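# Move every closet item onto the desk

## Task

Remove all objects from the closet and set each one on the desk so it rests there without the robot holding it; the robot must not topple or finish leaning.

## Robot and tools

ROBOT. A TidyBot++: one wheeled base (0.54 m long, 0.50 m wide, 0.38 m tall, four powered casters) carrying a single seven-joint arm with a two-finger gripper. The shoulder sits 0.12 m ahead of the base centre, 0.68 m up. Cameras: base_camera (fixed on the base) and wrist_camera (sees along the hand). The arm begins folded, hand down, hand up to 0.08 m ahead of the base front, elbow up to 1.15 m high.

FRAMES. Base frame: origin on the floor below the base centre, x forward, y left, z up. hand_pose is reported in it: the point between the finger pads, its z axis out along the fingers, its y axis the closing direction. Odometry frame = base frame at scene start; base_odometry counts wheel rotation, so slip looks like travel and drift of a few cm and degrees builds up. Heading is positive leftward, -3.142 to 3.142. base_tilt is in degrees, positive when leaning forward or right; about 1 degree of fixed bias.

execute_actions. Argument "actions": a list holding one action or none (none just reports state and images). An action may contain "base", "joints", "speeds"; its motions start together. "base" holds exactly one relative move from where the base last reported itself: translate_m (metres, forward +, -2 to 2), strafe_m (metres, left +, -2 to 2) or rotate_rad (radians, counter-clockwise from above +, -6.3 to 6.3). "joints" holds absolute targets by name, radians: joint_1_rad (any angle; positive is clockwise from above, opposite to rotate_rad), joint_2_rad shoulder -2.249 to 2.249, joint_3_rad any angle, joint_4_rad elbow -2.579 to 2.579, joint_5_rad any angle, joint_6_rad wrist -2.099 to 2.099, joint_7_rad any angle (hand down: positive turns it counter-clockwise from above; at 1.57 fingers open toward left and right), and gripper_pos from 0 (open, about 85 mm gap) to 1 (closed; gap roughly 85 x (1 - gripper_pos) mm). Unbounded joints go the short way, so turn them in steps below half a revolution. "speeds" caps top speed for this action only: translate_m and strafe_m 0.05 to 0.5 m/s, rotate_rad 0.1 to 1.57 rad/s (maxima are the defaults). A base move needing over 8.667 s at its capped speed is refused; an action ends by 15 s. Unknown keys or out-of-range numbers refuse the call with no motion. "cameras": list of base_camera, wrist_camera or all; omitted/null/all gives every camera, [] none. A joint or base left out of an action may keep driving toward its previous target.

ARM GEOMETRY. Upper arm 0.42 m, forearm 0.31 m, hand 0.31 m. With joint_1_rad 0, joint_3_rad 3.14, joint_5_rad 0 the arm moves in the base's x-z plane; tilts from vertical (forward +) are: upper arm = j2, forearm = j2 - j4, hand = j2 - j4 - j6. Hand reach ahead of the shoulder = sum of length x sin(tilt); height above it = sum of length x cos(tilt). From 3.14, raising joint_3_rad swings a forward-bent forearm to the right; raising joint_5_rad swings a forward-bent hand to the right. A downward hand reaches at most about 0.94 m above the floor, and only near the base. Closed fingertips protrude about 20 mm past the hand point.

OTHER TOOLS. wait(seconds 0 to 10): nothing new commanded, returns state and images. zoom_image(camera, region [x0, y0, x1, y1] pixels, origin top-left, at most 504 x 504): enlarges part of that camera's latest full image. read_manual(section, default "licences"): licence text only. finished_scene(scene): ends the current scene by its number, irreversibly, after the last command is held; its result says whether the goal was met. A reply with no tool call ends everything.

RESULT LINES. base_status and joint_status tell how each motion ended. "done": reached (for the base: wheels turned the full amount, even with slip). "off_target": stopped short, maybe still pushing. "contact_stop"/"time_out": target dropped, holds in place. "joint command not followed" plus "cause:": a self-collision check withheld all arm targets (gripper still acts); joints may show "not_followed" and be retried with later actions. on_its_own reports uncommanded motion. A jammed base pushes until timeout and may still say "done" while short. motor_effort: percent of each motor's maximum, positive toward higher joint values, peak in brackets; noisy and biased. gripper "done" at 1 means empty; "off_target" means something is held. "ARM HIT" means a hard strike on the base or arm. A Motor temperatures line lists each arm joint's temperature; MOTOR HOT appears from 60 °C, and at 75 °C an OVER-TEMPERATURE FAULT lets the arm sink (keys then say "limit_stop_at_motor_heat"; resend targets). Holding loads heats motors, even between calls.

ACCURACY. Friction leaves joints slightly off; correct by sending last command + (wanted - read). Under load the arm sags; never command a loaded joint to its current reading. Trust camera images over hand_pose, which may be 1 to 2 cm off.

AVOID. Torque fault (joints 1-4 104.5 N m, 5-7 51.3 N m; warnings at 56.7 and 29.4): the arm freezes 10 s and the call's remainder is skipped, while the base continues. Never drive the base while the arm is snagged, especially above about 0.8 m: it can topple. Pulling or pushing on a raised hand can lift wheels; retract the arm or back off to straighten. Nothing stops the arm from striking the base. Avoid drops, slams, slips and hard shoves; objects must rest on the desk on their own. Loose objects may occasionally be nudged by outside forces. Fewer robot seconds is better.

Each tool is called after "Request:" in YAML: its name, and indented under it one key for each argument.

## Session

Request:
execute_actions:
  actions:
    - {"joints":{"joint_6_rad":0.55}}

Request:
execute_actions:
  actions:
    - {"joints":{"joint_1_rad":1.5}}
  cameras: ["wrist_camera"]

Request:
execute_actions:
  actions:
    - {"joints":{"joint_1_rad":3.1}}
  cameras: ["wrist_camera"]

Request:
execute_actions:
  actions:
    - {"joints":{"joint_1_rad":-1.5}}
  cameras: ["wrist_camera"]

Scene clock: 1.67 s.
Motor temperatures (°C, as the motors report them): [34 31 26 32 35 38 45]
base_odometry: x=+0.000 y=+0.000 heading=+0.000 (m, m, rad; odometry frame)
base_tilt: forward=-0.1 right=+0.7 (deg)
base_status: not commanded
joint_positions: joint_1_rad=-0.042 joint_2_rad=-0.364 joint_3_rad=+3.149 joint_4_rad=-2.504 joint_5_rad=+0.006 joint_6_rad=+0.528 joint_7_rad=+1.590 gripper_pos=+0.000
joint_status: all done
motor_effort: joint_1_rad=+0(0) joint_2_rad=-7(6) joint_3_rad=+0(1) joint_4_rad=+17(17) joint_5_rad=-1(1) joint_6_rad=+9(9) joint_7_rad=+1(0) (%)
hand_pose: x=+0.5448 y=+0.0163 z=+0.8929 quat_wxyz=(-0.006, +0.721, +0.021, +0.693) (m; base frame)
pictures: base_camera, wrist_camera
Images, in order (width x height): base_camera 644x364, wrist_camera 644x476.

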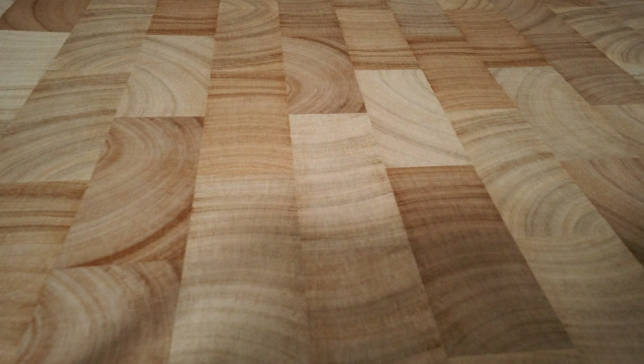

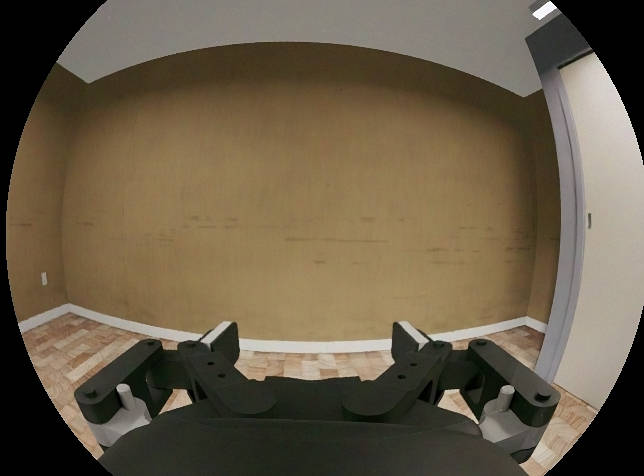

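Scene clock: 4.43 s.
Motor temperatures (°C, as the motors report them): [34 31 26 32 35 38 45]
base_odometry: x=+0.000 y=+0.000 heading=+0.000 (m, m, rad; odometry frame)
base_tilt: forward=-0.1 right=+0.7 (deg)
base_status: not commanded
joint_positions: joint_1_rad=+1.483 joint_2_rad=-0.364 joint_3_rad=+3.149 joint_4_rad=-2.504 joint_5_rad=+0.006 joint_6_rad=+0.528 joint_7_rad=+1.590 gripper_pos=+0.000
joint_status: all done
motor_effort: joint_1_rad=+1(0) joint_2_rad=-6(6) joint_3_rad=+1(1) joint_4_rad=+17(17) joint_5_rad=-1(2) joint_6_rad=+9(9) joint_7_rad=+1(0) (%)
hand_pose: x=+0.1549 y=-0.4246 z=+0.8929 quat_wxyz=(+0.474, +0.536, -0.483, +0.505) (m; base frame)
pictures: wrist_camera
Images, in order (width x height): wrist_camera 644x476.

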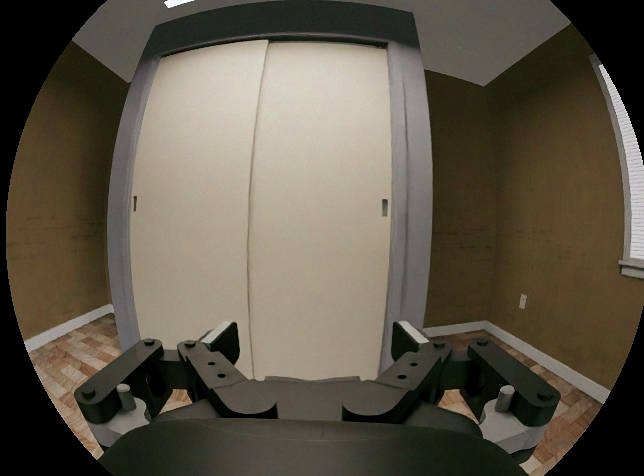

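Scene clock: 7.23 s.
Motor temperatures (°C, as the motors report them): [34 31 26 32 35 38 45]
base_odometry: x=+0.000 y=+0.000 heading=+0.000 (m, m, rad; odometry frame)
base_tilt: forward=-0.1 right=+0.7 (deg)
base_status: not commanded
joint_positions: joint_1_rad=+3.083 joint_2_rad=-0.364 joint_3_rad=+3.149 joint_4_rad=-2.504 joint_5_rad=+0.006 joint_6_rad=+0.528 joint_7_rad=+1.590 gripper_pos=+0.000
joint_status: all done
motor_effort: joint_1_rad=+1(1) joint_2_rad=-6(6) joint_3_rad=+1(1) joint_4_rad=+17(17) joint_5_rad=-1(1) joint_6_rad=+9(9) joint_7_rad=+1(0) (%)
hand_pose: x=-0.3065 y=-0.0235 z=+0.8929 quat_wxyz=(+0.692, +0.027, -0.721, +0.011) (m; base frame)
pictures: wrist_camera
Images, in order (width x height): wrist_camera 644x476.

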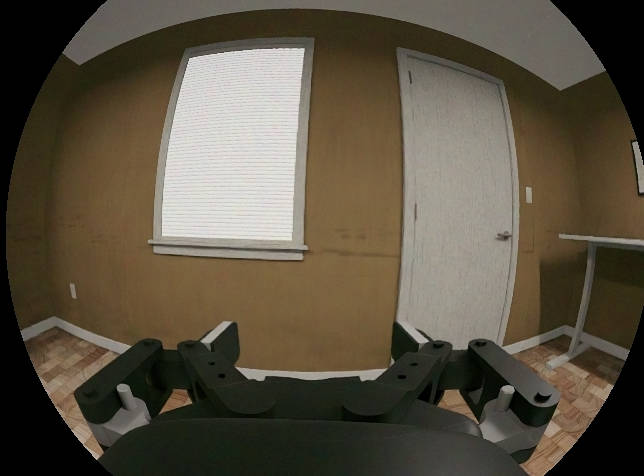

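Scene clock: 10.10 s.
Motor temperatures (°C, as the motors report them): [34 31 26 32 35 38 45]
base_odometry: x=+0.000 y=+0.000 heading=+0.000 (m, m, rad; odometry frame)
base_tilt: forward=-0.1 right=+0.6 (deg)
base_status: not commanded
joint_positions: joint_1_rad=+4.766 joint_2_rad=-0.364 joint_3_rad=+3.149 joint_4_rad=-2.504 joint_5_rad=+0.006 joint_6_rad=+0.528 joint_7_rad=+1.590 gripper_pos=+0.000
joint_status: all done
motor_effort: joint_1_rad=-1(1) joint_2_rad=-7(7) joint_3_rad=+1(1) joint_4_rad=+17(17) joint_5_rad=-1(1) joint_6_rad=+9(9) joint_7_rad=+0(1) (%)
hand_pose: x=+0.1434 y=+0.4254 z=+0.8929 quat_wxyz=(+0.470, -0.519, -0.501, -0.509) (m; base frame)
pictures: wrist_camera
Images, in order (width x height): wrist_camera 644x476.

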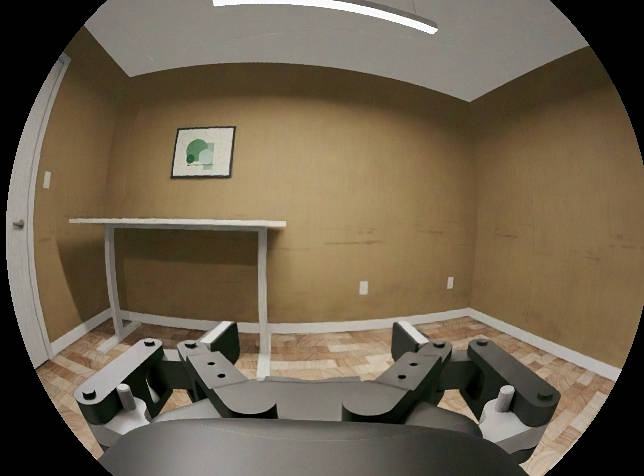

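Request:
execute_actions:
  actions:
    - {"base":{"rotate_rad":-1.47},"joints":{"joint_1_rad":0,"joint_2_rad":0.2,"joint_4_rad":-1.5,"joint_6_rad":0.16,"gripper_pos":1}}
  cameras: []

Request:
execute_actions:
  actions:
    - {"base":{"strafe_m":-0.22}}
  cameras: []

Request:
execute_actions:
  actions:
    - {"base":{"translate_m":0.3}}

Scene clock: 19.40 s.
Motor temperatures (°C, as the motors report them): [34 31 26 32 35 38 45]
base_odometry: x=+0.000 y=+0.000 heading=-1.470 (m, m, rad; odometry frame)
base_tilt: forward=-0.1 right=+0.7 (deg)
base_status: done
joint_positions: joint_1_rad=+6.269 joint_2_rad=+0.174 joint_3_rad=+3.150 joint_4_rad=-1.521 joint_5_rad=+0.006 joint_6_rad=+0.203 joint_7_rad=+1.590 gripper_pos=+0.999
joint_status: all done
motor_effort: joint_1_rad=+0(2) joint_2_rad=-30(31) joint_3_rad=+0(3) joint_4_rad=+19(20) joint_5_rad=-1(2) joint_6_rad=+9(9) joint_7_rad=+1(1) (%)
hand_pose: x=+0.8142 y=+0.0065 z=+1.0818 quat_wxyz=(-0.007, -0.679, -0.011, -0.734) (m; base frame)
pictures: none
No camera images: the call's "cameras" was empty. Leave "cameras" out to get every camera's image.

Scene clock: 21.10 s.
Motor temperatures (°C, as the motors report them): [34 31 26 32 35 38 45]
base_odometry: x=-0.219 y=-0.022 heading=-1.471 (m, m, rad; odometry frame)
base_tilt: forward=-0.1 right=+0.7 (deg)
base_status: done
joint_positions: joint_1_rad=+6.280 joint_2_rad=+0.174 joint_3_rad=+3.150 joint_4_rad=-1.521 joint_5_rad=+0.006 joint_6_rad=+0.203 joint_7_rad=+1.590 gripper_pos=+0.999
joint_status: not commanded
motor_effort: joint_1_rad=-1(4) joint_2_rad=-31(31) joint_3_rad=+0(2) joint_4_rad=+19(20) joint_5_rad=-1(1) joint_6_rad=+9(9) joint_7_rad=+1(0) (%)
hand_pose: x=+0.8142 y=-0.0012 z=+1.0817 quat_wxyz=(-0.011, -0.679, -0.008, -0.734) (m; base frame)
pictures: none
No camera images: the call's "cameras" was empty. Leave "cameras" out to get every camera's image.

Scene clock: 23.00 s.
Motor temperatures (°C, as the motors report them): [34 31 26 32 35 38 45]
base_odometry: x=-0.190 y=-0.321 heading=-1.471 (m, m, rad; odometry frame)
base_tilt: forward=-0.1 right=+0.7 (deg)
base_status: done
joint_positions: joint_1_rad=+6.280 joint_2_rad=+0.190 joint_3_rad=+3.150 joint_4_rad=-1.517 joint_5_rad=+0.006 joint_6_rad=+0.200 joint_7_rad=+1.590 gripper_pos=+0.999
joint_status: not commanded
motor_effort: joint_1_rad=+0(2) joint_2_rad=-32(33) joint_3_rad=+0(1) joint_4_rad=+20(20) joint_5_rad=-1(1) joint_6_rad=+9(9) joint_7_rad=+1(1) (%)
hand_pose: x=+0.8208 y=-0.0012 z=+1.0715 quat_wxyz=(-0.011, -0.684, -0.008, -0.729) (m; base frame)
pictures: base_camera, wrist_camera
Images, in order (width x height): base_camera 644x364, wrist_camera 644x476.

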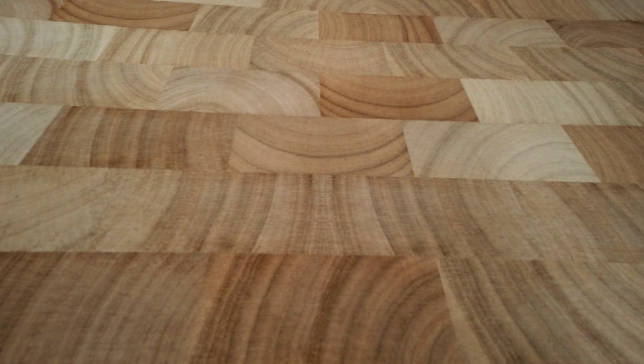

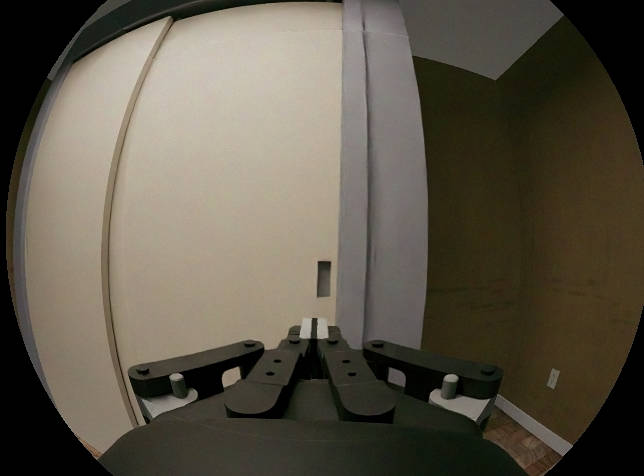

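Request:
execute_actions:
  actions:
    - {"base":{"strafe_m":0.1},"joints":{"joint_1_rad":0.18,"joint_6_rad":0.1}}
  cameras: []

Request:
execute_actions:
  actions:
    - {"base":{"translate_m":0.25},"speeds":{"translate_m":0.2}}
  cameras: ["wrist_camera"]

Scene clock: 30.00 s.
Motor temperatures (°C, as the motors report them): [34 31 26 32 35 38 45]
base_odometry: x=-0.090 y=-0.311 heading=-1.471 (m, m, rad; odometry frame)
base_tilt: forward=-0.1 right=+0.7 (deg)
base_status: done
joint_positions: joint_1_rad=+6.446 joint_2_rad=+0.190 joint_3_rad=+3.150 joint_4_rad=-1.517 joint_5_rad=+0.006 joint_6_rad=+0.142 joint_7_rad=+1.590 gripper_pos=+0.999
joint_status: all done
motor_effort: joint_1_rad=+1(2) joint_2_rad=-31(31) joint_3_rad=+0(1) joint_4_rad=+19(20) joint_5_rad=-1(1) joint_6_rad=+9(9) joint_7_rad=+1(0) (%)
hand_pose: x=+0.8116 y=-0.1171 z=+1.0538 quat_wxyz=(-0.070, -0.703, +0.050, -0.706) (m; base frame)
pictures: none
No camera images: the call's "cameras" was empty. Leave "cameras" out to get every camera's image.

Scene clock: 32.00 s.
Motor temperatures (°C, as the motors report them): [34 31 26 32 35 38 45]
base_odometry: x=-0.065 y=-0.560 heading=-1.471 (m, m, rad; odometry frame)
base_tilt: forward=+0.0 right=+0.7 (deg)
base_status: done
joint_positions: joint_1_rad=+6.447 joint_2_rad=+0.192 joint_3_rad=+3.150 joint_4_rad=-1.516 joint_5_rad=+0.006 joint_6_rad=+0.141 joint_7_rad=+1.590 gripper_pos=+0.999
joint_status: not commanded
motor_effort: joint_1_rad=-1(1) joint_2_rad=-32(34) joint_3_rad=+0(0) joint_4_rad=+20(21) joint_5_rad=-1(1) joint_6_rad=+9(10) joint_7_rad=+0(0) (%)
hand_pose: x=+0.8119 y=-0.1178 z=+1.0530 quat_wxyz=(-0.070, -0.704, +0.051, -0.705) (m; base frame)
pictures: wrist_camera
Images, in order (width x height): wrist_camera 644x476.

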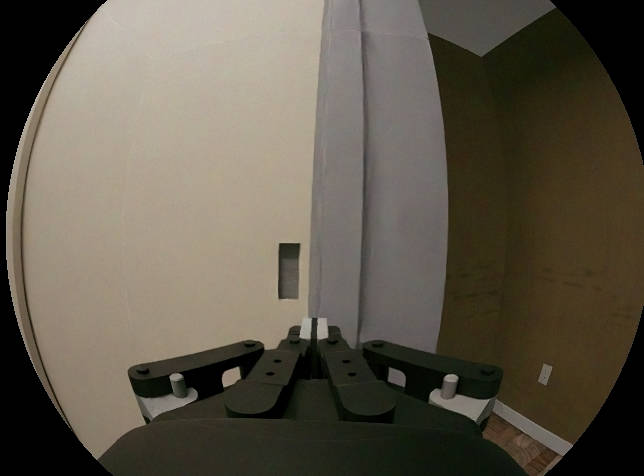

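Request:
execute_actions:
  actions:
    - {"base":{"translate_m":0.15},"speeds":{"translate_m":0.15}}
  cameras: ["wrist_camera"]

Scene clock: 37.57 s.
Motor temperatures (°C, as the motors report them): [34 31 26 32 35 38 45]
base_odometry: x=-0.050 y=-0.709 heading=-1.471 (m, m, rad; odometry frame)
base_tilt: forward=+0.0 right=+0.7 (deg)
base_status: done
joint_positions: joint_1_rad=+6.447 joint_2_rad=+0.193 joint_3_rad=+3.150 joint_4_rad=-1.516 joint_5_rad=+0.006 joint_6_rad=+0.140 joint_7_rad=+1.590 gripper_pos=+0.999
joint_status: not commanded
motor_effort: joint_1_rad=+1(2) joint_2_rad=-32(35) joint_3_rad=+0(0) joint_4_rad=+20(20) joint_5_rad=-1(1) joint_6_rad=+9(9) joint_7_rad=+0(1) (%)
hand_pose: x=+0.8123 y=-0.1183 z=+1.0520 quat_wxyz=(-0.070, -0.705, +0.051, -0.704) (m; base frame)
pictures: wrist_camera
Images, in order (width x height): wrist_camera 644x476.

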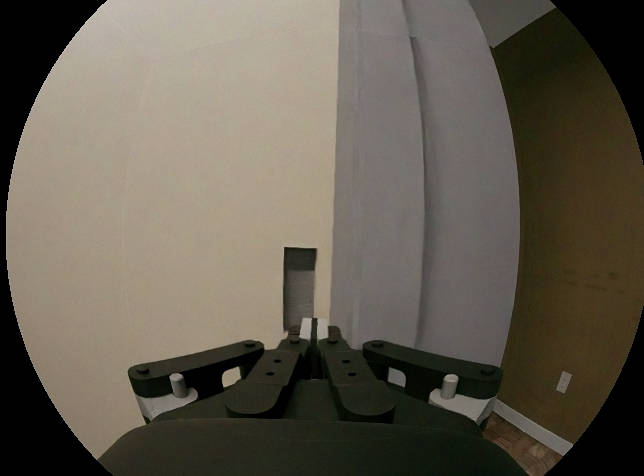

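Request:
execute_actions:
  actions:
    - {"base":{"translate_m":0.05},"speeds":{"translate_m":0.08}}
  cameras: ["wrist_camera"]

Request:
execute_actions:
  actions:
    - {"base":{"translate_m":0.04},"speeds":{"translate_m":0.06}}
  cameras: ["wrist_camera"]

Request:
execute_actions:
  actions:
    - {"base":{"strafe_m":0.2},"speeds":{"strafe_m":0.1}}
  cameras: ["wrist_camera"]

Scene clock: 45.43 s.
Motor temperatures (°C, as the motors report them): [34 31 26 32 35 38 45]
base_odometry: x=-0.044 y=-0.759 heading=-1.471 (m, m, rad; odometry frame)
base_tilt: forward=-0.1 right=+0.6 (deg)
base_status: done
joint_positions: joint_1_rad=+6.448 joint_2_rad=+0.194 joint_3_rad=+3.150 joint_4_rad=-1.516 joint_5_rad=+0.006 joint_6_rad=+0.140 joint_7_rad=+1.590 gripper_pos=+0.999
joint_status: not commanded
motor_effort: joint_1_rad=+0(2) joint_2_rad=-31(35) joint_3_rad=+0(1) joint_4_rad=+20(20) joint_5_rad=-1(1) joint_6_rad=+9(9) joint_7_rad=+0(1) (%)
hand_pose: x=+0.8126 y=-0.1186 z=+1.0513 quat_wxyz=(-0.070, -0.705, +0.051, -0.704) (m; base frame)
pictures: wrist_camera
Images, in order (width x height): wrist_camera 644x476.

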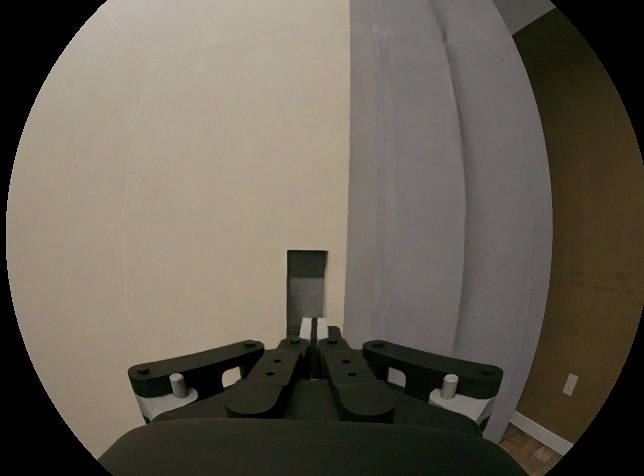

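Scene clock: 46.60 s.
Motor temperatures (°C, as the motors report them): [34 31 26 32 35 38 45]
base_odometry: x=-0.040 y=-0.799 heading=-1.470 (m, m, rad; odometry frame)
base_tilt: forward=-0.1 right=+0.7 (deg)
base_status: done
joint_positions: joint_1_rad=+6.448 joint_2_rad=+0.194 joint_3_rad=+3.150 joint_4_rad=-1.516 joint_5_rad=+0.006 joint_6_rad=+0.139 joint_7_rad=+1.590 gripper_pos=+0.999
joint_status: not commanded
motor_effort: joint_1_rad=+0(2) joint_2_rad=-31(34) joint_3_rad=+0(0) joint_4_rad=+19(20) joint_5_rad=-1(1) joint_6_rad=+9(9) joint_7_rad=+0(0) (%)
hand_pose: x=+0.8127 y=-0.1188 z=+1.0511 quat_wxyz=(-0.070, -0.705, +0.051, -0.704) (m; base frame)
pictures: wrist_camera
Images, in order (width x height): wrist_camera 644x476.

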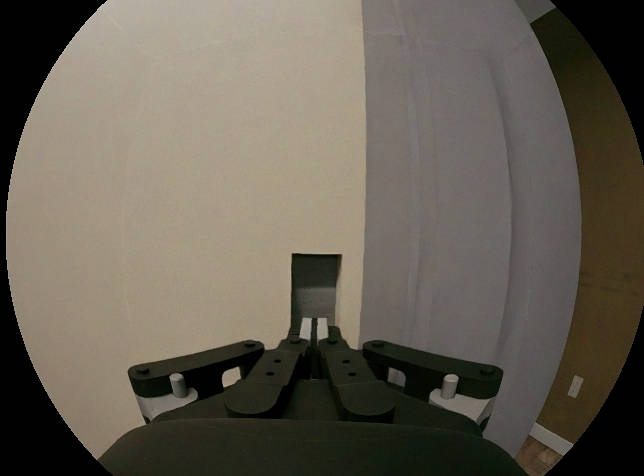

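Scene clock: 49.17 s.
Motor temperatures (°C, as the motors report them): [34 31 26 32 35 38 45]
base_odometry: x=+0.159 y=-0.779 heading=-1.470 (m, m, rad; odometry frame)
base_tilt: forward=-0.1 right=+0.7 (deg)
base_status: done
joint_positions: joint_1_rad=+6.454 joint_2_rad=+0.194 joint_3_rad=+3.150 joint_4_rad=-1.516 joint_5_rad=+0.006 joint_6_rad=+0.139 joint_7_rad=+1.590 gripper_pos=+0.999
joint_status: not commanded
motor_effort: joint_1_rad=+1(3) joint_2_rad=-31(33) joint_3_rad=+1(1) joint_4_rad=+19(20) joint_5_rad=-1(1) joint_6_rad=+9(9) joint_7_rad=+0(1) (%)
hand_pose: x=+0.8120 y=-0.1228 z=+1.0511 quat_wxyz=(-0.072, -0.705, +0.053, -0.703) (m; base frame)
pictures: wrist_camera
Images, in order (width x height): wrist_camera 644x476.

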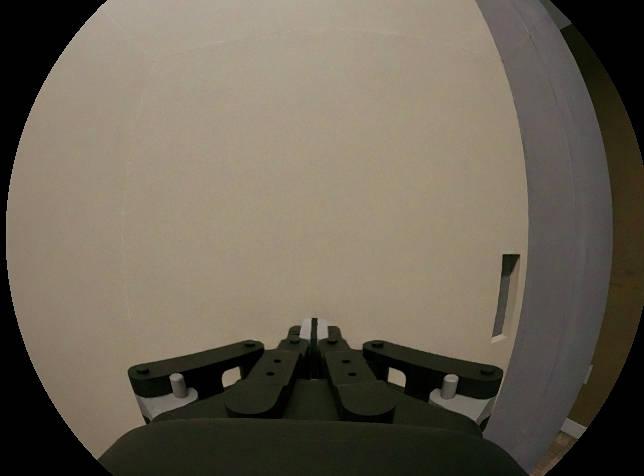

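Not yet in. Go back.

Request:
execute_actions:
  actions:
    - {"base":{"strafe_m":-0.2},"speeds":{"strafe_m":0.12}}
  cameras: ["wrist_camera"]

Request:
execute_actions:
  actions:
    - {"base":{"translate_m":0.03},"speeds":{"translate_m":0.06}}
  cameras: ["wrist_camera"]

Scene clock: 55.10 s.
Motor temperatures (°C, as the motors report them): [34 31 26 32 35 38 45]
base_odometry: x=-0.040 y=-0.799 heading=-1.470 (m, m, rad; odometry frame)
base_tilt: forward=-0.1 right=+0.6 (deg)
base_status: done
joint_positions: joint_1_rad=+6.458 joint_2_rad=+0.194 joint_3_rad=+3.150 joint_4_rad=-1.516 joint_5_rad=+0.006 joint_6_rad=+0.139 joint_7_rad=+1.590 gripper_pos=+0.999
joint_status: not commanded
motor_effort: joint_1_rad=-1(4) joint_2_rad=-31(33) joint_3_rad=+0(3) joint_4_rad=+19(21) joint_5_rad=-1(1) joint_6_rad=+9(9) joint_7_rad=+0(0) (%)
hand_pose: x=+0.8115 y=-0.1256 z=+1.0510 quat_wxyz=(-0.074, -0.705, +0.055, -0.703) (m; base frame)
pictures: wrist_camera
Images, in order (width x height): wrist_camera 644x476.

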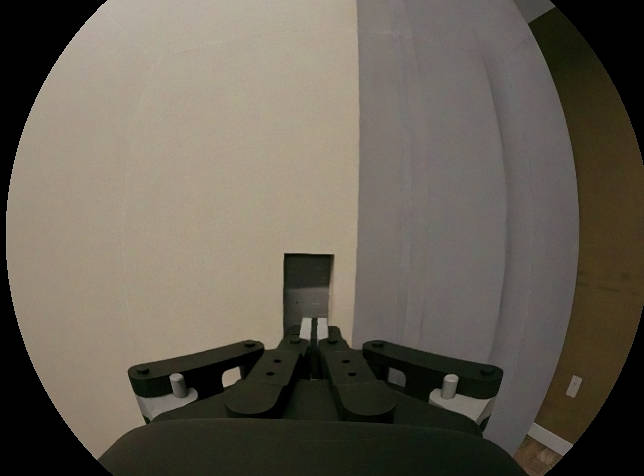

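Scene clock: 56.03 s.
Motor temperatures (°C, as the motors report them): [34 31 26 32 35 38 45]
base_odometry: x=-0.037 y=-0.829 heading=-1.470 (m, m, rad; odometry frame)
base_tilt: forward=-0.1 right=+0.7 (deg)
base_status: done
joint_positions: joint_1_rad=+6.453 joint_2_rad=+0.190 joint_3_rad=+3.144 joint_4_rad=-1.516 joint_5_rad=+0.006 joint_6_rad=+0.131 joint_7_rad=+1.590 gripper_pos=+0.999
joint_status: not commanded
motor_effort: joint_1_rad=+3(7) joint_2_rad=-28(34) joint_3_rad=+2(6) joint_4_rad=+20(27) joint_5_rad=-1(0) joint_6_rad=+9(14) joint_7_rad=+1(1) (%)
hand_pose: x=+0.8112 y=-0.1187 z=+1.0515 quat_wxyz=(-0.069, -0.707, +0.052, -0.702) (m; base frame)
pictures: wrist_camera
Images, in order (width x height): wrist_camera 644x476.

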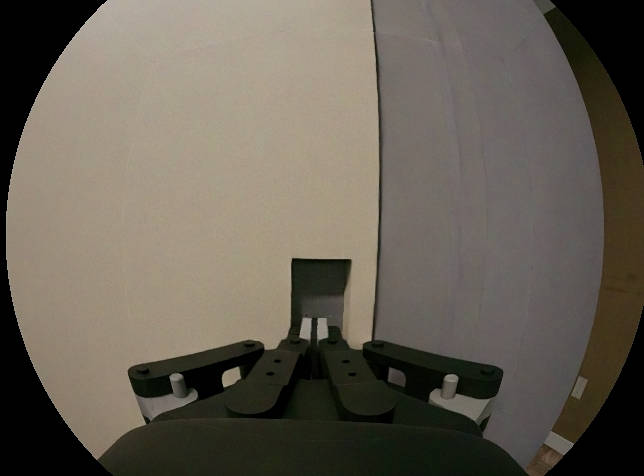

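Request:
execute_actions:
  actions:
    - {"base":{"strafe_m":0.3},"speeds":{"strafe_m":0.1}}
  cameras: ["wrist_camera"]

Request:
execute_actions:
  actions:
    - {"base":{"strafe_m":0.28},"speeds":{"strafe_m":0.1}}
  cameras: ["wrist_camera"]

Request:
execute_actions:
  actions:
    - {"base":{"translate_m":-0.3}}
  cameras: []

Request:
execute_actions:
  actions:
    - {"base":{"strafe_m":-0.42},"joints":{"joint_1_rad":0,"joint_2_rad":0.0,"joint_4_rad":-0.6,"joint_6_rad":-1.35,"gripper_pos":0}}
  cameras: ["wrist_camera"]

Scene clock: 68.03 s.
Motor temperatures (°C, as the motors report them): [34 31 26 32 35 38 45]
base_odometry: x=+0.262 y=-0.799 heading=-1.470 (m, m, rad; odometry frame)
base_tilt: forward=-0.1 right=+0.7 (deg)
base_status: done
joint_positions: joint_1_rad=+6.474 joint_2_rad=+0.190 joint_3_rad=+3.159 joint_4_rad=-1.516 joint_5_rad=+0.006 joint_6_rad=+0.131 joint_7_rad=+1.590 gripper_pos=+0.999
joint_status: not commanded
motor_effort: joint_1_rad=-1(7) joint_2_rad=-31(34) joint_3_rad=+0(6) joint_4_rad=+19(20) joint_5_rad=-1(0) joint_6_rad=+9(9) joint_7_rad=+0(1) (%)
hand_pose: x=+0.8069 y=-0.1422 z=+1.0516 quat_wxyz=(-0.083, -0.706, +0.063, -0.701) (m; base frame)
pictures: wrist_camera
Images, in order (width x height): wrist_camera 644x476.

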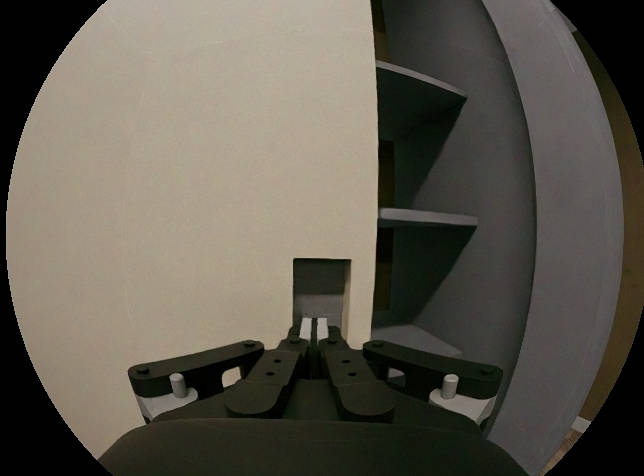

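Scene clock: 71.43 s.
Motor temperatures (°C, as the motors report them): [34 31 26 32 35 38 45]
base_odometry: x=+0.541 y=-0.772 heading=-1.471 (m, m, rad; odometry frame)
base_tilt: forward=-0.2 right=+0.7 (deg)
base_status: done
joint_positions: joint_1_rad=+6.477 joint_2_rad=+0.187 joint_3_rad=+3.162 joint_4_rad=-1.516 joint_5_rad=+0.006 joint_6_rad=+0.126 joint_7_rad=+1.590 gripper_pos=+0.999
joint_status: not commanded
motor_effort: joint_1_rad=-1(9) joint_2_rad=-29(35) joint_3_rad=+0(7) joint_4_rad=+22(24) joint_5_rad=-1(0) joint_6_rad=+11(12) joint_7_rad=+0(0) (%)
hand_pose: x=+0.8050 y=-0.1465 z=+1.0517 quat_wxyz=(-0.085, -0.706, +0.066, -0.700) (m; base frame)
pictures: wrist_camera
Images, in order (width x height): wrist_camera 644x476.

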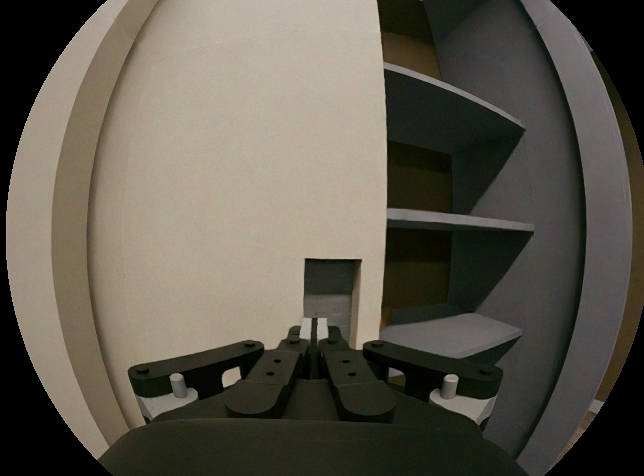

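Scene clock: 73.33 s.
Motor temperatures (°C, as the motors report them): [34 31 26 32 35 38 45]
base_odometry: x=+0.511 y=-0.473 heading=-1.471 (m, m, rad; odometry frame)
base_tilt: forward=-0.1 right=+0.6 (deg)
base_status: done
joint_positions: joint_1_rad=+6.477 joint_2_rad=+0.192 joint_3_rad=+3.162 joint_4_rad=-1.512 joint_5_rad=+0.006 joint_6_rad=+0.126 joint_7_rad=+1.590 gripper_pos=+0.999
joint_status: not commanded
motor_effort: joint_1_rad=+0(1) joint_2_rad=-30(35) joint_3_rad=+0(0) joint_4_rad=+19(21) joint_5_rad=-1(1) joint_6_rad=+9(10) joint_7_rad=+1(1) (%)
hand_pose: x=+0.8070 y=-0.1464 z=+1.0508 quat_wxyz=(-0.085, -0.707, +0.065, -0.699) (m; base frame)
pictures: none
No camera images: the call's "cameras" was empty. Leave "cameras" out to get every camera's image.

Scene clock: 75.63 s.
Motor temperatures (°C, as the motors report them): [34 31 26 32 35 38 45]
base_odometry: x=+0.093 y=-0.514 heading=-1.472 (m, m, rad; odometry frame)
base_tilt: forward=-0.1 right=+0.7 (deg)
base_status: done
joint_positions: joint_1_rad=+6.302 joint_2_rad=+0.014 joint_3_rad=+3.161 joint_4_rad=-0.616 joint_5_rad=+0.006 joint_6_rad=-1.310 joint_7_rad=+1.590 gripper_pos=+0.000
joint_status: all done
motor_effort: joint_1_rad=+0(2) joint_2_rad=-16(33) joint_3_rad=+0(1) joint_4_rad=+13(21) joint_5_rad=-1(2) joint_6_rad=+8(9) joint_7_rad=+0(0) (%)
hand_pose: x=+0.6005 y=-0.0189 z=+1.2440 quat_wxyz=(-0.019, -0.825, +0.009, -0.565) (m; base frame)
pictures: wrist_camera
Images, in order (width x height): wrist_camera 644x476.

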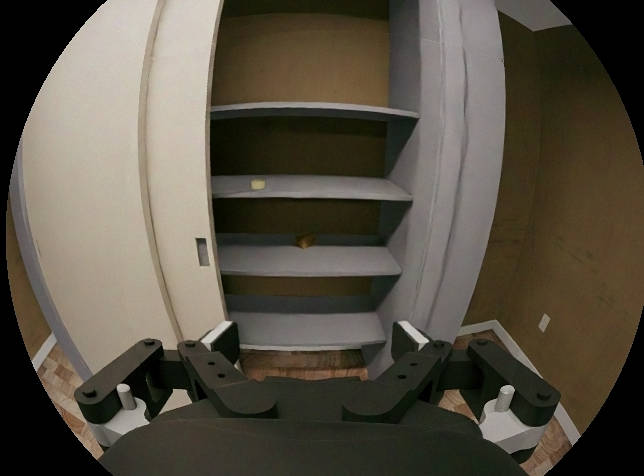

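Request:
execute_actions:
  actions:
    - {"base":{"strafe_m":0.25},"joints":{"joint_2_rad":0.3,"joint_3_rad":3.14,"joint_4_rad":-0.39,"joint_6_rad":-1.21}}
  cameras: []

Request:
execute_actions:
  actions:
    - {"base":{"translate_m":0.45}}
  cameras: ["wrist_camera"]

Scene clock: 83.07 s.
Motor temperatures (°C, as the motors report them): [34 31 26 32 35 38 45]
base_odometry: x=+0.341 y=-0.489 heading=-1.471 (m, m, rad; odometry frame)
base_tilt: forward=-0.1 right=+0.7 (deg)
base_status: done
joint_positions: joint_1_rad=+6.286 joint_2_rad=+0.303 joint_3_rad=+3.152 joint_4_rad=-0.410 joint_5_rad=+0.006 joint_6_rad=-1.253 joint_7_rad=+1.590 gripper_pos=+0.000
joint_status: all done
motor_effort: joint_1_rad=+1(3) joint_2_rad=-29(34) joint_3_rad=+0(2) joint_4_rad=+14(15) joint_5_rad=-1(2) joint_6_rad=+8(8) joint_7_rad=+1(0) (%)
hand_pose: x=+0.7376 y=-0.0066 z=+1.2012 quat_wxyz=(-0.013, -0.832, -0.003, -0.554) (m; base frame)
pictures: none
No camera images: the call's "cameras" was empty. Leave "cameras" out to get every camera's image.

Scene clock: 85.27 s.
Motor temperatures (°C, as the motors report them): [34 31 26 32 35 38 45]
base_odometry: x=+0.386 y=-0.937 heading=-1.471 (m, m, rad; odometry frame)
base_tilt: forward=-0.1 right=+0.7 (deg)
base_status: done
joint_positions: joint_1_rad=+6.286 joint_2_rad=+0.189 joint_3_rad=+3.148 joint_4_rad=-0.409 joint_5_rad=+0.006 joint_6_rad=-1.364 joint_7_rad=+1.591 gripper_pos=+0.000
joint_status: not commanded
motor_effort: joint_1_rad=+0(2) joint_2_rad=-1(35) joint_3_rad=+1(2) joint_4_rad=+15(19) joint_5_rad=-1(1) joint_6_rad=+31(38) joint_7_rad=-3(4) (%)
hand_pose: x=+0.6626 y=-0.0049 z=+1.2363 quat_wxyz=(-0.011, -0.831, -0.004, -0.556) (m; base frame)
pictures: wrist_camera
Images, in order (width x height): wrist_camera 644x476.

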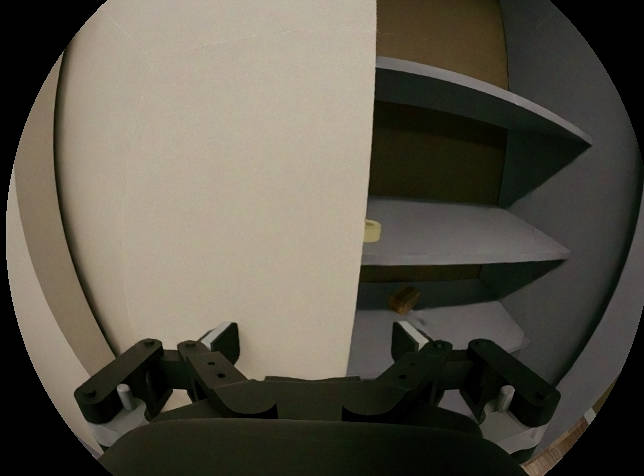

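Hit the door. Back off.

Request:
execute_actions:
  actions:
    - {"base":{"translate_m":-0.12}}
  cameras: []

Request:
execute_actions:
  actions:
    - {"base":{"strafe_m":-0.13}}
  cameras: []

Request:
execute_actions:
  actions:
    - {"base":{"translate_m":0.2},"speeds":{"translate_m":0.15}}
  cameras: ["wrist_camera"]

Scene clock: 91.27 s.
Motor temperatures (°C, as the motors report them): [34 31 26 32 35 38 45]
base_odometry: x=+0.375 y=-0.817 heading=-1.471 (m, m, rad; odometry frame)
base_tilt: forward=-0.1 right=+0.6 (deg)
base_status: done
joint_positions: joint_1_rad=+6.286 joint_2_rad=+0.296 joint_3_rad=+3.148 joint_4_rad=-0.400 joint_5_rad=+0.006 joint_6_rad=-1.247 joint_7_rad=+1.591 gripper_pos=+0.000
joint_status: not commanded
motor_effort: joint_1_rad=+1(1) joint_2_rad=-28(32) joint_3_rad=+0(2) joint_4_rad=+14(15) joint_5_rad=-1(0) joint_6_rad=+8(31) joint_7_rad=+0(5) (%)
hand_pose: x=+0.7332 y=-0.0050 z=+1.2125 quat_wxyz=(-0.012, -0.826, -0.004, -0.564) (m; base frame)
pictures: none
No camera images: the call's "cameras" was empty. Leave "cameras" out to get every camera's image.

Scene clock: 92.67 s.
Motor temperatures (°C, as the motors report them): [34 31 26 32 35 38 45]
base_odometry: x=+0.245 y=-0.831 heading=-1.470 (m, m, rad; odometry frame)
base_tilt: forward=-0.1 right=+0.6 (deg)
base_status: done
joint_positions: joint_1_rad=+6.287 joint_2_rad=+0.296 joint_3_rad=+3.148 joint_4_rad=-0.400 joint_5_rad=+0.006 joint_6_rad=-1.247 joint_7_rad=+1.591 gripper_pos=+0.000
joint_status: not commanded
motor_effort: joint_1_rad=-1(3) joint_2_rad=-28(32) joint_3_rad=+0(1) joint_4_rad=+14(14) joint_5_rad=-1(0) joint_6_rad=+8(8) joint_7_rad=+0(1) (%)
hand_pose: x=+0.7332 y=-0.0059 z=+1.2125 quat_wxyz=(-0.012, -0.826, -0.004, -0.564) (m; base frame)
pictures: none
No camera images: the call's "cameras" was empty. Leave "cameras" out to get every camera's image.

Scene clock: 94.67 s.
Motor temperatures (°C, as the motors report them): [34 31 26 32 35 38 45]
base_odometry: x=+0.265 y=-1.030 heading=-1.471 (m, m, rad; odometry frame)
base_tilt: forward=-0.1 right=+0.7 (deg)
base_status: done
joint_positions: joint_1_rad=+6.287 joint_2_rad=+0.298 joint_3_rad=+3.148 joint_4_rad=-0.400 joint_5_rad=+0.006 joint_6_rad=-1.247 joint_7_rad=+1.591 gripper_pos=+0.000
joint_status: not commanded
motor_effort: joint_1_rad=+0(0) joint_2_rad=-29(32) joint_3_rad=+0(0) joint_4_rad=+14(15) joint_5_rad=-1(1) joint_6_rad=+8(9) joint_7_rad=+0(0) (%)
hand_pose: x=+0.7342 y=-0.0059 z=+1.2115 quat_wxyz=(-0.012, -0.826, -0.004, -0.564) (m; base frame)
pictures: wrist_camera
Images, in order (width x height): wrist_camera 644x476.

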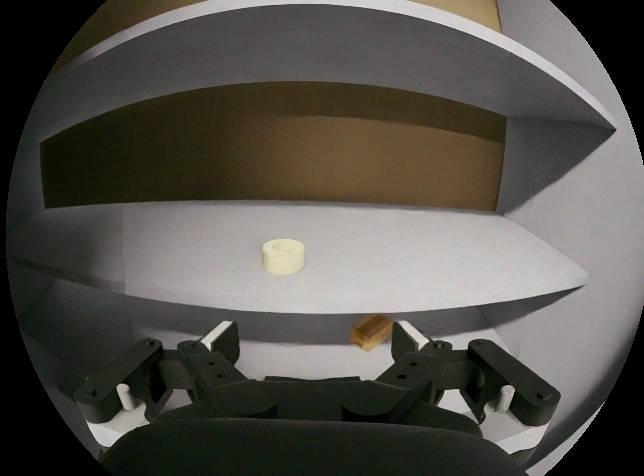

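Request:
execute_actions:
  actions:
    - {"base":{"translate_m":0.13},"speeds":{"translate_m":0.15},"joints":{"joint_1_rad":-0.08}}
  cameras: []

Request:
execute_actions:
  actions:
    - {"joints":{"joint_2_rad":0.35}}
  cameras: ["wrist_camera"]

Scene clock: 105.03 s.
Motor temperatures (°C, as the motors report them): [34 31 26 32 35 38 45]
base_odometry: x=+0.278 y=-1.159 heading=-1.471 (m, m, rad; odometry frame)
base_tilt: forward=-0.1 right=+0.7 (deg)
base_status: done
joint_positions: joint_1_rad=+6.212 joint_2_rad=+0.299 joint_3_rad=+3.148 joint_4_rad=-0.400 joint_5_rad=+0.006 joint_6_rad=-1.247 joint_7_rad=+1.591 gripper_pos=+0.000
joint_status: all done
motor_effort: joint_1_rad=+0(2) joint_2_rad=-29(33) joint_3_rad=+0(0) joint_4_rad=+14(15) joint_5_rad=-1(1) joint_6_rad=+8(8) joint_7_rad=+0(0) (%)
hand_pose: x=+0.7334 y=+0.0406 z=+1.2109 quat_wxyz=(+0.009, -0.826, -0.035, -0.563) (m; base frame)
pictures: none
No camera images: the call's "cameras" was empty. Leave "cameras" out to get every camera's image.

Scene clock: 105.93 s.
Motor temperatures (°C, as the motors report them): [34 31 26 32 35 38 45]
base_odometry: x=+0.278 y=-1.159 heading=-1.471 (m, m, rad; odometry frame)
base_tilt: forward=+0.0 right=+0.6 (deg)
base_status: not commanded
joint_positions: joint_1_rad=+6.212 joint_2_rad=+0.332 joint_3_rad=+3.148 joint_4_rad=-0.400 joint_5_rad=+0.006 joint_6_rad=-1.247 joint_7_rad=+1.591 gripper_pos=+0.000
joint_status: all done
motor_effort: joint_1_rad=+0(0) joint_2_rad=-31(32) joint_3_rad=+0(0) joint_4_rad=+14(15) joint_5_rad=-1(1) joint_6_rad=+8(8) joint_7_rad=+0(1) (%)
hand_pose: x=+0.7509 y=+0.0418 z=+1.1898 quat_wxyz=(+0.009, -0.835, -0.035, -0.549) (m; base frame)
pictures: wrist_camera
Images, in order (width x height): wrist_camera 644x476.

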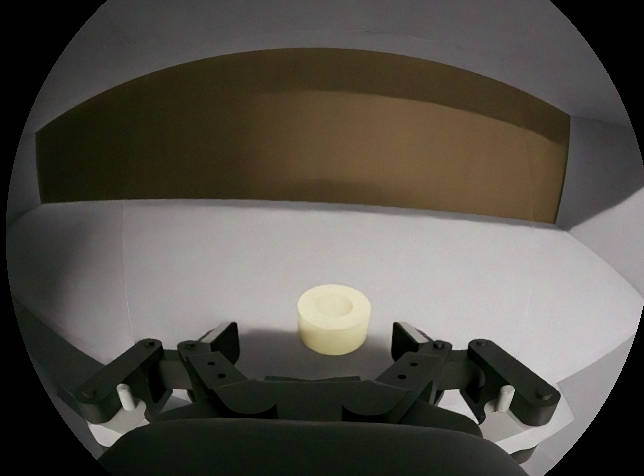

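Request:
execute_actions:
  actions:
    - {"base":{"translate_m":0.03},"speeds":{"translate_m":0.1},"joints":{"joint_2_rad":0.39,"joint_1_rad":-0.06}}
  cameras: ["wrist_camera"]

Request:
execute_actions:
  actions:
    - {"joints":{"gripper_pos":1}}
  cameras: ["wrist_camera"]

Request:
execute_actions:
  actions:
    - {"joints":{"joint_2_rad":0.33}}
  cameras: ["wrist_camera"]

Scene clock: 112.70 s.
Motor temperatures (°C, as the motors report them): [34 31 26 32 35 38 45]
base_odometry: x=+0.281 y=-1.189 heading=-1.471 (m, m, rad; odometry frame)
base_tilt: forward=-0.1 right=+0.6 (deg)
base_status: done
joint_positions: joint_1_rad=+6.214 joint_2_rad=+0.371 joint_3_rad=+3.148 joint_4_rad=-0.399 joint_5_rad=+0.006 joint_6_rad=-1.238 joint_7_rad=+1.591 gripper_pos=+0.000
joint_status: all done
motor_effort: joint_1_rad=+0(1) joint_2_rad=-32(35) joint_3_rad=+0(0) joint_4_rad=+14(15) joint_5_rad=-1(0) joint_6_rad=+8(8) joint_7_rad=+1(1) (%)
hand_pose: x=+0.7709 y=+0.0419 z=+1.1681 quat_wxyz=(+0.008, -0.843, -0.035, -0.537) (m; base frame)
pictures: wrist_camera
Images, in order (width x height): wrist_camera 644x476.

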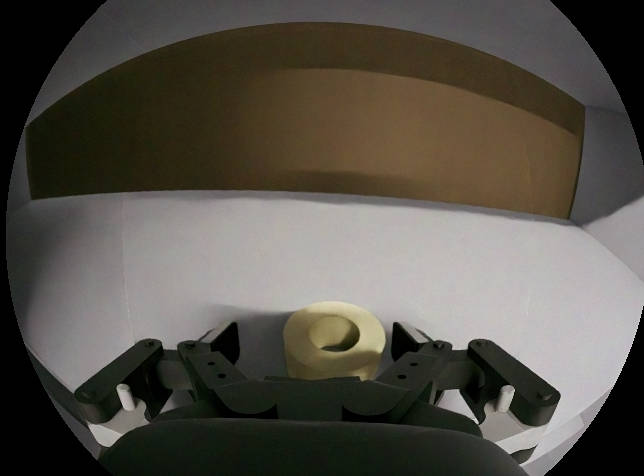

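Scene clock: 113.80 s.
Motor temperatures (°C, as the motors report them): [34 31 26 32 35 38 45]
base_odometry: x=+0.281 y=-1.189 heading=-1.471 (m, m, rad; odometry frame)
base_tilt: forward=-0.1 right=+0.7 (deg)
base_status: not commanded
joint_positions: joint_1_rad=+6.214 joint_2_rad=+0.371 joint_3_rad=+3.148 joint_4_rad=-0.393 joint_5_rad=+0.006 joint_6_rad=-1.235 joint_7_rad=+1.591 gripper_pos=+0.487
joint_status: gripper_pos off_target (ended at +0.487, target +1.000)
motor_effort: joint_1_rad=+0(2) joint_2_rad=-29(32) joint_3_rad=+0(1) joint_4_rad=+12(14) joint_5_rad=-1(1) joint_6_rad=+5(8) joint_7_rad=+1(0) (%)
hand_pose: x=+0.7708 y=+0.0419 z=+1.1719 quat_wxyz=(+0.008, -0.840, -0.035, -0.541) (m; base frame)
pictures: wrist_camera
Images, in order (width x height): wrist_camera 644x476.

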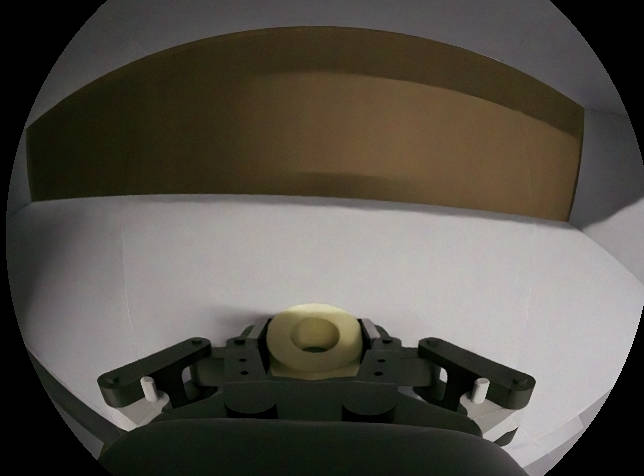

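Scene clock: 114.67 s.
Motor temperatures (°C, as the motors report them): [34 31 26 32 35 38 45]
base_odometry: x=+0.281 y=-1.189 heading=-1.471 (m, m, rad; odometry frame)
base_tilt: forward=-0.1 right=+0.7 (deg)
base_status: not commanded
joint_positions: joint_1_rad=+6.214 joint_2_rad=+0.357 joint_3_rad=+3.148 joint_4_rad=-0.393 joint_5_rad=+0.006 joint_6_rad=-1.235 joint_7_rad=+1.591 gripper_pos=+0.487
joint_status: all done
motor_effort: joint_1_rad=+0(1) joint_2_rad=-32(34) joint_3_rad=+0(0) joint_4_rad=+15(15) joint_5_rad=-1(1) joint_6_rad=+8(8) joint_7_rad=+0(0) (%)
hand_pose: x=+0.7639 y=+0.0414 z=+1.1809 quat_wxyz=(+0.008, -0.837, -0.035, -0.547) (m; base frame)
pictures: wrist_camera
Images, in order (width x height): wrist_camera 644x476.

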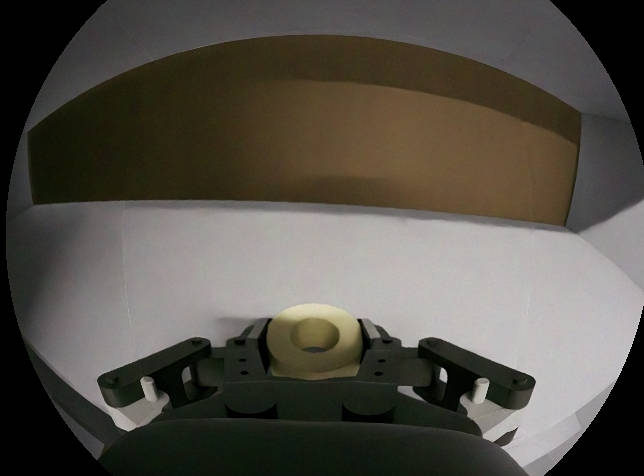

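Request:
execute_actions:
  actions:
    - {"base":{"translate_m":-1.7},"joints":{"joint_1_rad":0}}
  cameras: []

Request:
execute_actions:
  actions:
    - {"base":{"rotate_rad":3.14}}
  cameras: []

Request:
execute_actions:
  actions:
    - {"base":{"strafe_m":0.7}}
  cameras: ["wrist_camera"]

Scene clock: 129.33 s.
Motor temperatures (°C, as the motors report them): [34 31 26 32 35 38 45]
base_odometry: x=+0.110 y=+0.502 heading=-1.471 (m, m, rad; odometry frame)
base_tilt: forward=-0.1 right=+0.7 (deg)
base_status: done
joint_positions: joint_1_rad=+6.275 joint_2_rad=+0.340 joint_3_rad=+3.147 joint_4_rad=-0.393 joint_5_rad=+0.006 joint_6_rad=-1.235 joint_7_rad=+1.591 gripper_pos=+0.487
joint_status: all done
motor_effort: joint_1_rad=+1(4) joint_2_rad=-30(39) joint_3_rad=+0(1) joint_4_rad=+14(16) joint_5_rad=-1(0) joint_6_rad=+8(9) joint_7_rad=+0(1) (%)
hand_pose: x=+0.7569 y=+0.0026 z=+1.1915 quat_wxyz=(-0.008, -0.833, -0.009, -0.554) (m; base frame)
pictures: none
No camera images: the call's "cameras" was empty. Leave "cameras" out to get every camera's image.

Scene clock: 132.70 s.
Motor temperatures (°C, as the motors report them): [34 31 26 32 35 38 45]
base_odometry: x=+0.110 y=+0.502 heading=+1.669 (m, m, rad; odometry frame)
base_tilt: forward=-0.1 right=+0.7 (deg)
base_status: done
joint_positions: joint_1_rad=+6.279 joint_2_rad=+0.341 joint_3_rad=+3.147 joint_4_rad=-0.393 joint_5_rad=+0.006 joint_6_rad=-1.235 joint_7_rad=+1.591 gripper_pos=+0.487
joint_status: not commanded
motor_effort: joint_1_rad=+1(3) joint_2_rad=-31(36) joint_3_rad=+0(1) joint_4_rad=+14(16) joint_5_rad=-1(2) joint_6_rad=+8(8) joint_7_rad=+0(1) (%)
hand_pose: x=+0.7572 y=+0.0001 z=+1.1912 quat_wxyz=(-0.009, -0.833, -0.008, -0.553) (m; base frame)
pictures: none
No camera images: the call's "cameras" was empty. Leave "cameras" out to get every camera's image.

Scene clock: 135.47 s.
Motor temperatures (°C, as the motors report them): [34 31 26 32 35 38 45]
base_odometry: x=-0.586 y=+0.432 heading=+1.670 (m, m, rad; odometry frame)
base_tilt: forward=-0.1 right=+0.6 (deg)
base_status: done
joint_positions: joint_1_rad=+6.280 joint_2_rad=+0.341 joint_3_rad=+3.147 joint_4_rad=-0.393 joint_5_rad=+0.006 joint_6_rad=-1.235 joint_7_rad=+1.591 gripper_pos=+0.487
joint_status: not commanded
motor_effort: joint_1_rad=+1(2) joint_2_rad=-31(33) joint_3_rad=+0(1) joint_4_rad=+15(15) joint_5_rad=-1(2) joint_6_rad=+8(8) joint_7_rad=+1(0) (%)
hand_pose: x=+0.7572 y=-0.0010 z=+1.1912 quat_wxyz=(-0.010, -0.833, -0.007, -0.553) (m; base frame)
pictures: wrist_camera
Images, in order (width x height): wrist_camera 644x476.

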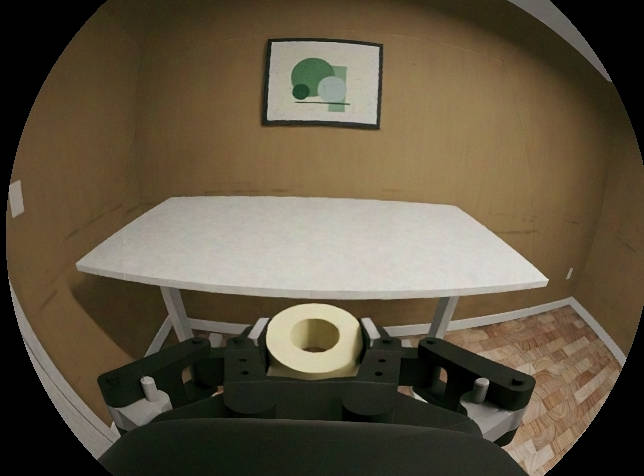

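Request:
execute_actions:
  actions:
    - {"base":{"translate_m":0.45}}
  cameras: []

Request:
execute_actions:
  actions:
    - {"joints":{"joint_4_rad":-0.85,"joint_6_rad":-0.82}}
  cameras: ["wrist_camera"]

Request:
execute_actions:
  actions:
    - {"joints":{"joint_2_rad":0.4}}
  cameras: []

Scene clock: 144.47 s.
Motor temperatures (°C, as the motors report them): [34 31 26 32 35 38 45]
base_odometry: x=-0.631 y=+0.880 heading=+1.671 (m, m, rad; odometry frame)
base_tilt: forward=-0.1 right=+0.7 (deg)
base_status: done
joint_positions: joint_1_rad=+6.280 joint_2_rad=+0.342 joint_3_rad=+3.147 joint_4_rad=-0.393 joint_5_rad=+0.006 joint_6_rad=-1.235 joint_7_rad=+1.591 gripper_pos=+0.487
joint_status: not commanded
motor_effort: joint_1_rad=+0(2) joint_2_rad=-32(37) joint_3_rad=+0(0) joint_4_rad=+15(16) joint_5_rad=-1(1) joint_6_rad=+8(9) joint_7_rad=+1(0) (%)
hand_pose: x=+0.7578 y=-0.0010 z=+1.1904 quat_wxyz=(-0.010, -0.833, -0.007, -0.553) (m; base frame)
pictures: none
No camera images: the call's "cameras" was empty. Leave "cameras" out to get every camera's image.

Scene clock: 146.10 s.
Motor temperatures (°C, as the motors report them): [34 31 26 32 35 38 45]
base_odometry: x=-0.631 y=+0.880 heading=+1.671 (m, m, rad; odometry frame)
base_tilt: forward=+0.0 right=+0.6 (deg)
base_status: not commanded
joint_positions: joint_1_rad=+6.280 joint_2_rad=+0.342 joint_3_rad=+3.147 joint_4_rad=-0.834 joint_5_rad=+0.006 joint_6_rad=-0.865 joint_7_rad=+1.591 gripper_pos=+0.487
joint_status: all done
motor_effort: joint_1_rad=+1(0) joint_2_rad=-36(37) joint_3_rad=+1(0) joint_4_rad=+18(19) joint_5_rad=-1(1) joint_6_rad=+8(8) joint_7_rad=+1(0) (%)
hand_pose: x=+0.8278 y=-0.0010 z=+1.0586 quat_wxyz=(-0.010, -0.852, -0.008, -0.523) (m; base frame)
pictures: wrist_camera
Images, in order (width x height): wrist_camera 644x476.

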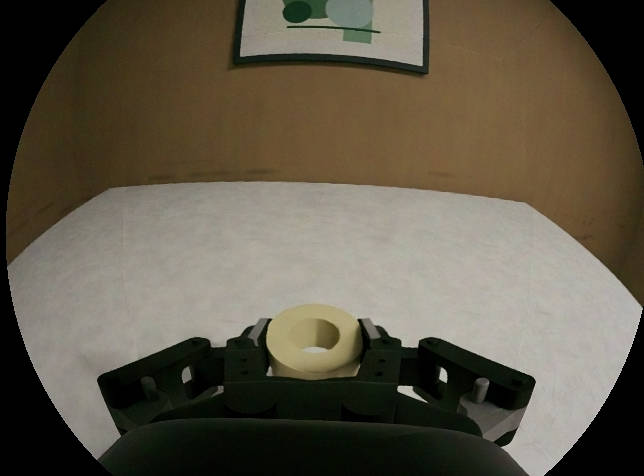

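Scene clock: 147.07 s.
Motor temperatures (°C, as the motors report them): [34 31 26 32 35 38 45]
base_odometry: x=-0.631 y=+0.880 heading=+1.671 (m, m, rad; odometry frame)
base_tilt: forward=+0.0 right=+0.6 (deg)
base_status: not commanded
joint_positions: joint_1_rad=+6.280 joint_2_rad=+0.387 joint_3_rad=+3.147 joint_4_rad=-0.836 joint_5_rad=+0.006 joint_6_rad=-0.864 joint_7_rad=+1.591 gripper_pos=+0.487
joint_status: all done
motor_effort: joint_1_rad=+0(1) joint_2_rad=-37(39) joint_3_rad=+0(0) joint_4_rad=+18(19) joint_5_rad=-1(1) joint_6_rad=+8(8) joint_7_rad=+1(0) (%)
hand_pose: x=+0.8441 y=-0.0010 z=+1.0248 quat_wxyz=(-0.009, -0.864, -0.009, -0.503) (m; base frame)
pictures: none
No camera images: the call's "cameras" was empty. Leave "cameras" out to get every camera's image.

Request:
execute_actions:
  actions:
    - {"joints":{"joint_2_rad":0.44}}
  cameras: []

Request:
execute_actions:
  actions:
    - {"joints":{"joint_2_rad":0.48}}
  cameras: []

Scene clock: 151.83 s.
Motor temperatures (°C, as the motors report them): [34 31 26 32 35 38 45]
base_odometry: x=-0.631 y=+0.880 heading=+1.671 (m, m, rad; odometry frame)
base_tilt: forward=-0.1 right=+0.7 (deg)
base_status: not commanded
joint_positions: joint_1_rad=+6.280 joint_2_rad=+0.424 joint_3_rad=+3.147 joint_4_rad=-0.838 joint_5_rad=+0.006 joint_6_rad=-0.863 joint_7_rad=+1.591 gripper_pos=+0.487
joint_status: all done
motor_effort: joint_1_rad=+0(0) joint_2_rad=-38(40) joint_3_rad=+0(0) joint_4_rad=+18(19) joint_5_rad=-1(1) joint_6_rad=+8(8) joint_7_rad=+0(0) (%)
hand_pose: x=+0.8562 y=-0.0010 z=+0.9973 quat_wxyz=(-0.009, -0.873, -0.009, -0.487) (m; base frame)
pictures: none
No camera images: the call's "cameras" was empty. Leave "cameras" out to get every camera's image.

Scene clock: 152.70 s.
Motor temperatures (°C, as the motors report them): [34 31 26 32 35 38 45]
base_odometry: x=-0.631 y=+0.880 heading=+1.671 (m, m, rad; odometry frame)
base_tilt: forward=+0.0 right=+0.7 (deg)
base_status: not commanded
joint_positions: joint_1_rad=+6.280 joint_2_rad=+0.446 joint_3_rad=+3.147 joint_4_rad=-0.837 joint_5_rad=+0.006 joint_6_rad=-0.853 joint_7_rad=+1.591 gripper_pos=+0.487
joint_status: all done
motor_effort: joint_1_rad=+0(1) joint_2_rad=-36(41) joint_3_rad=+0(0) joint_4_rad=+16(19) joint_5_rad=-1(1) joint_6_rad=+6(8) joint_7_rad=+0(0) (%)
hand_pose: x=+0.8650 y=-0.0009 z=+0.9836 quat_wxyz=(-0.009, -0.876, -0.009, -0.482) (m; base frame)
pictures: none
No camera images: the call's "cameras" was empty. Leave "cameras" out to get every camera's image.


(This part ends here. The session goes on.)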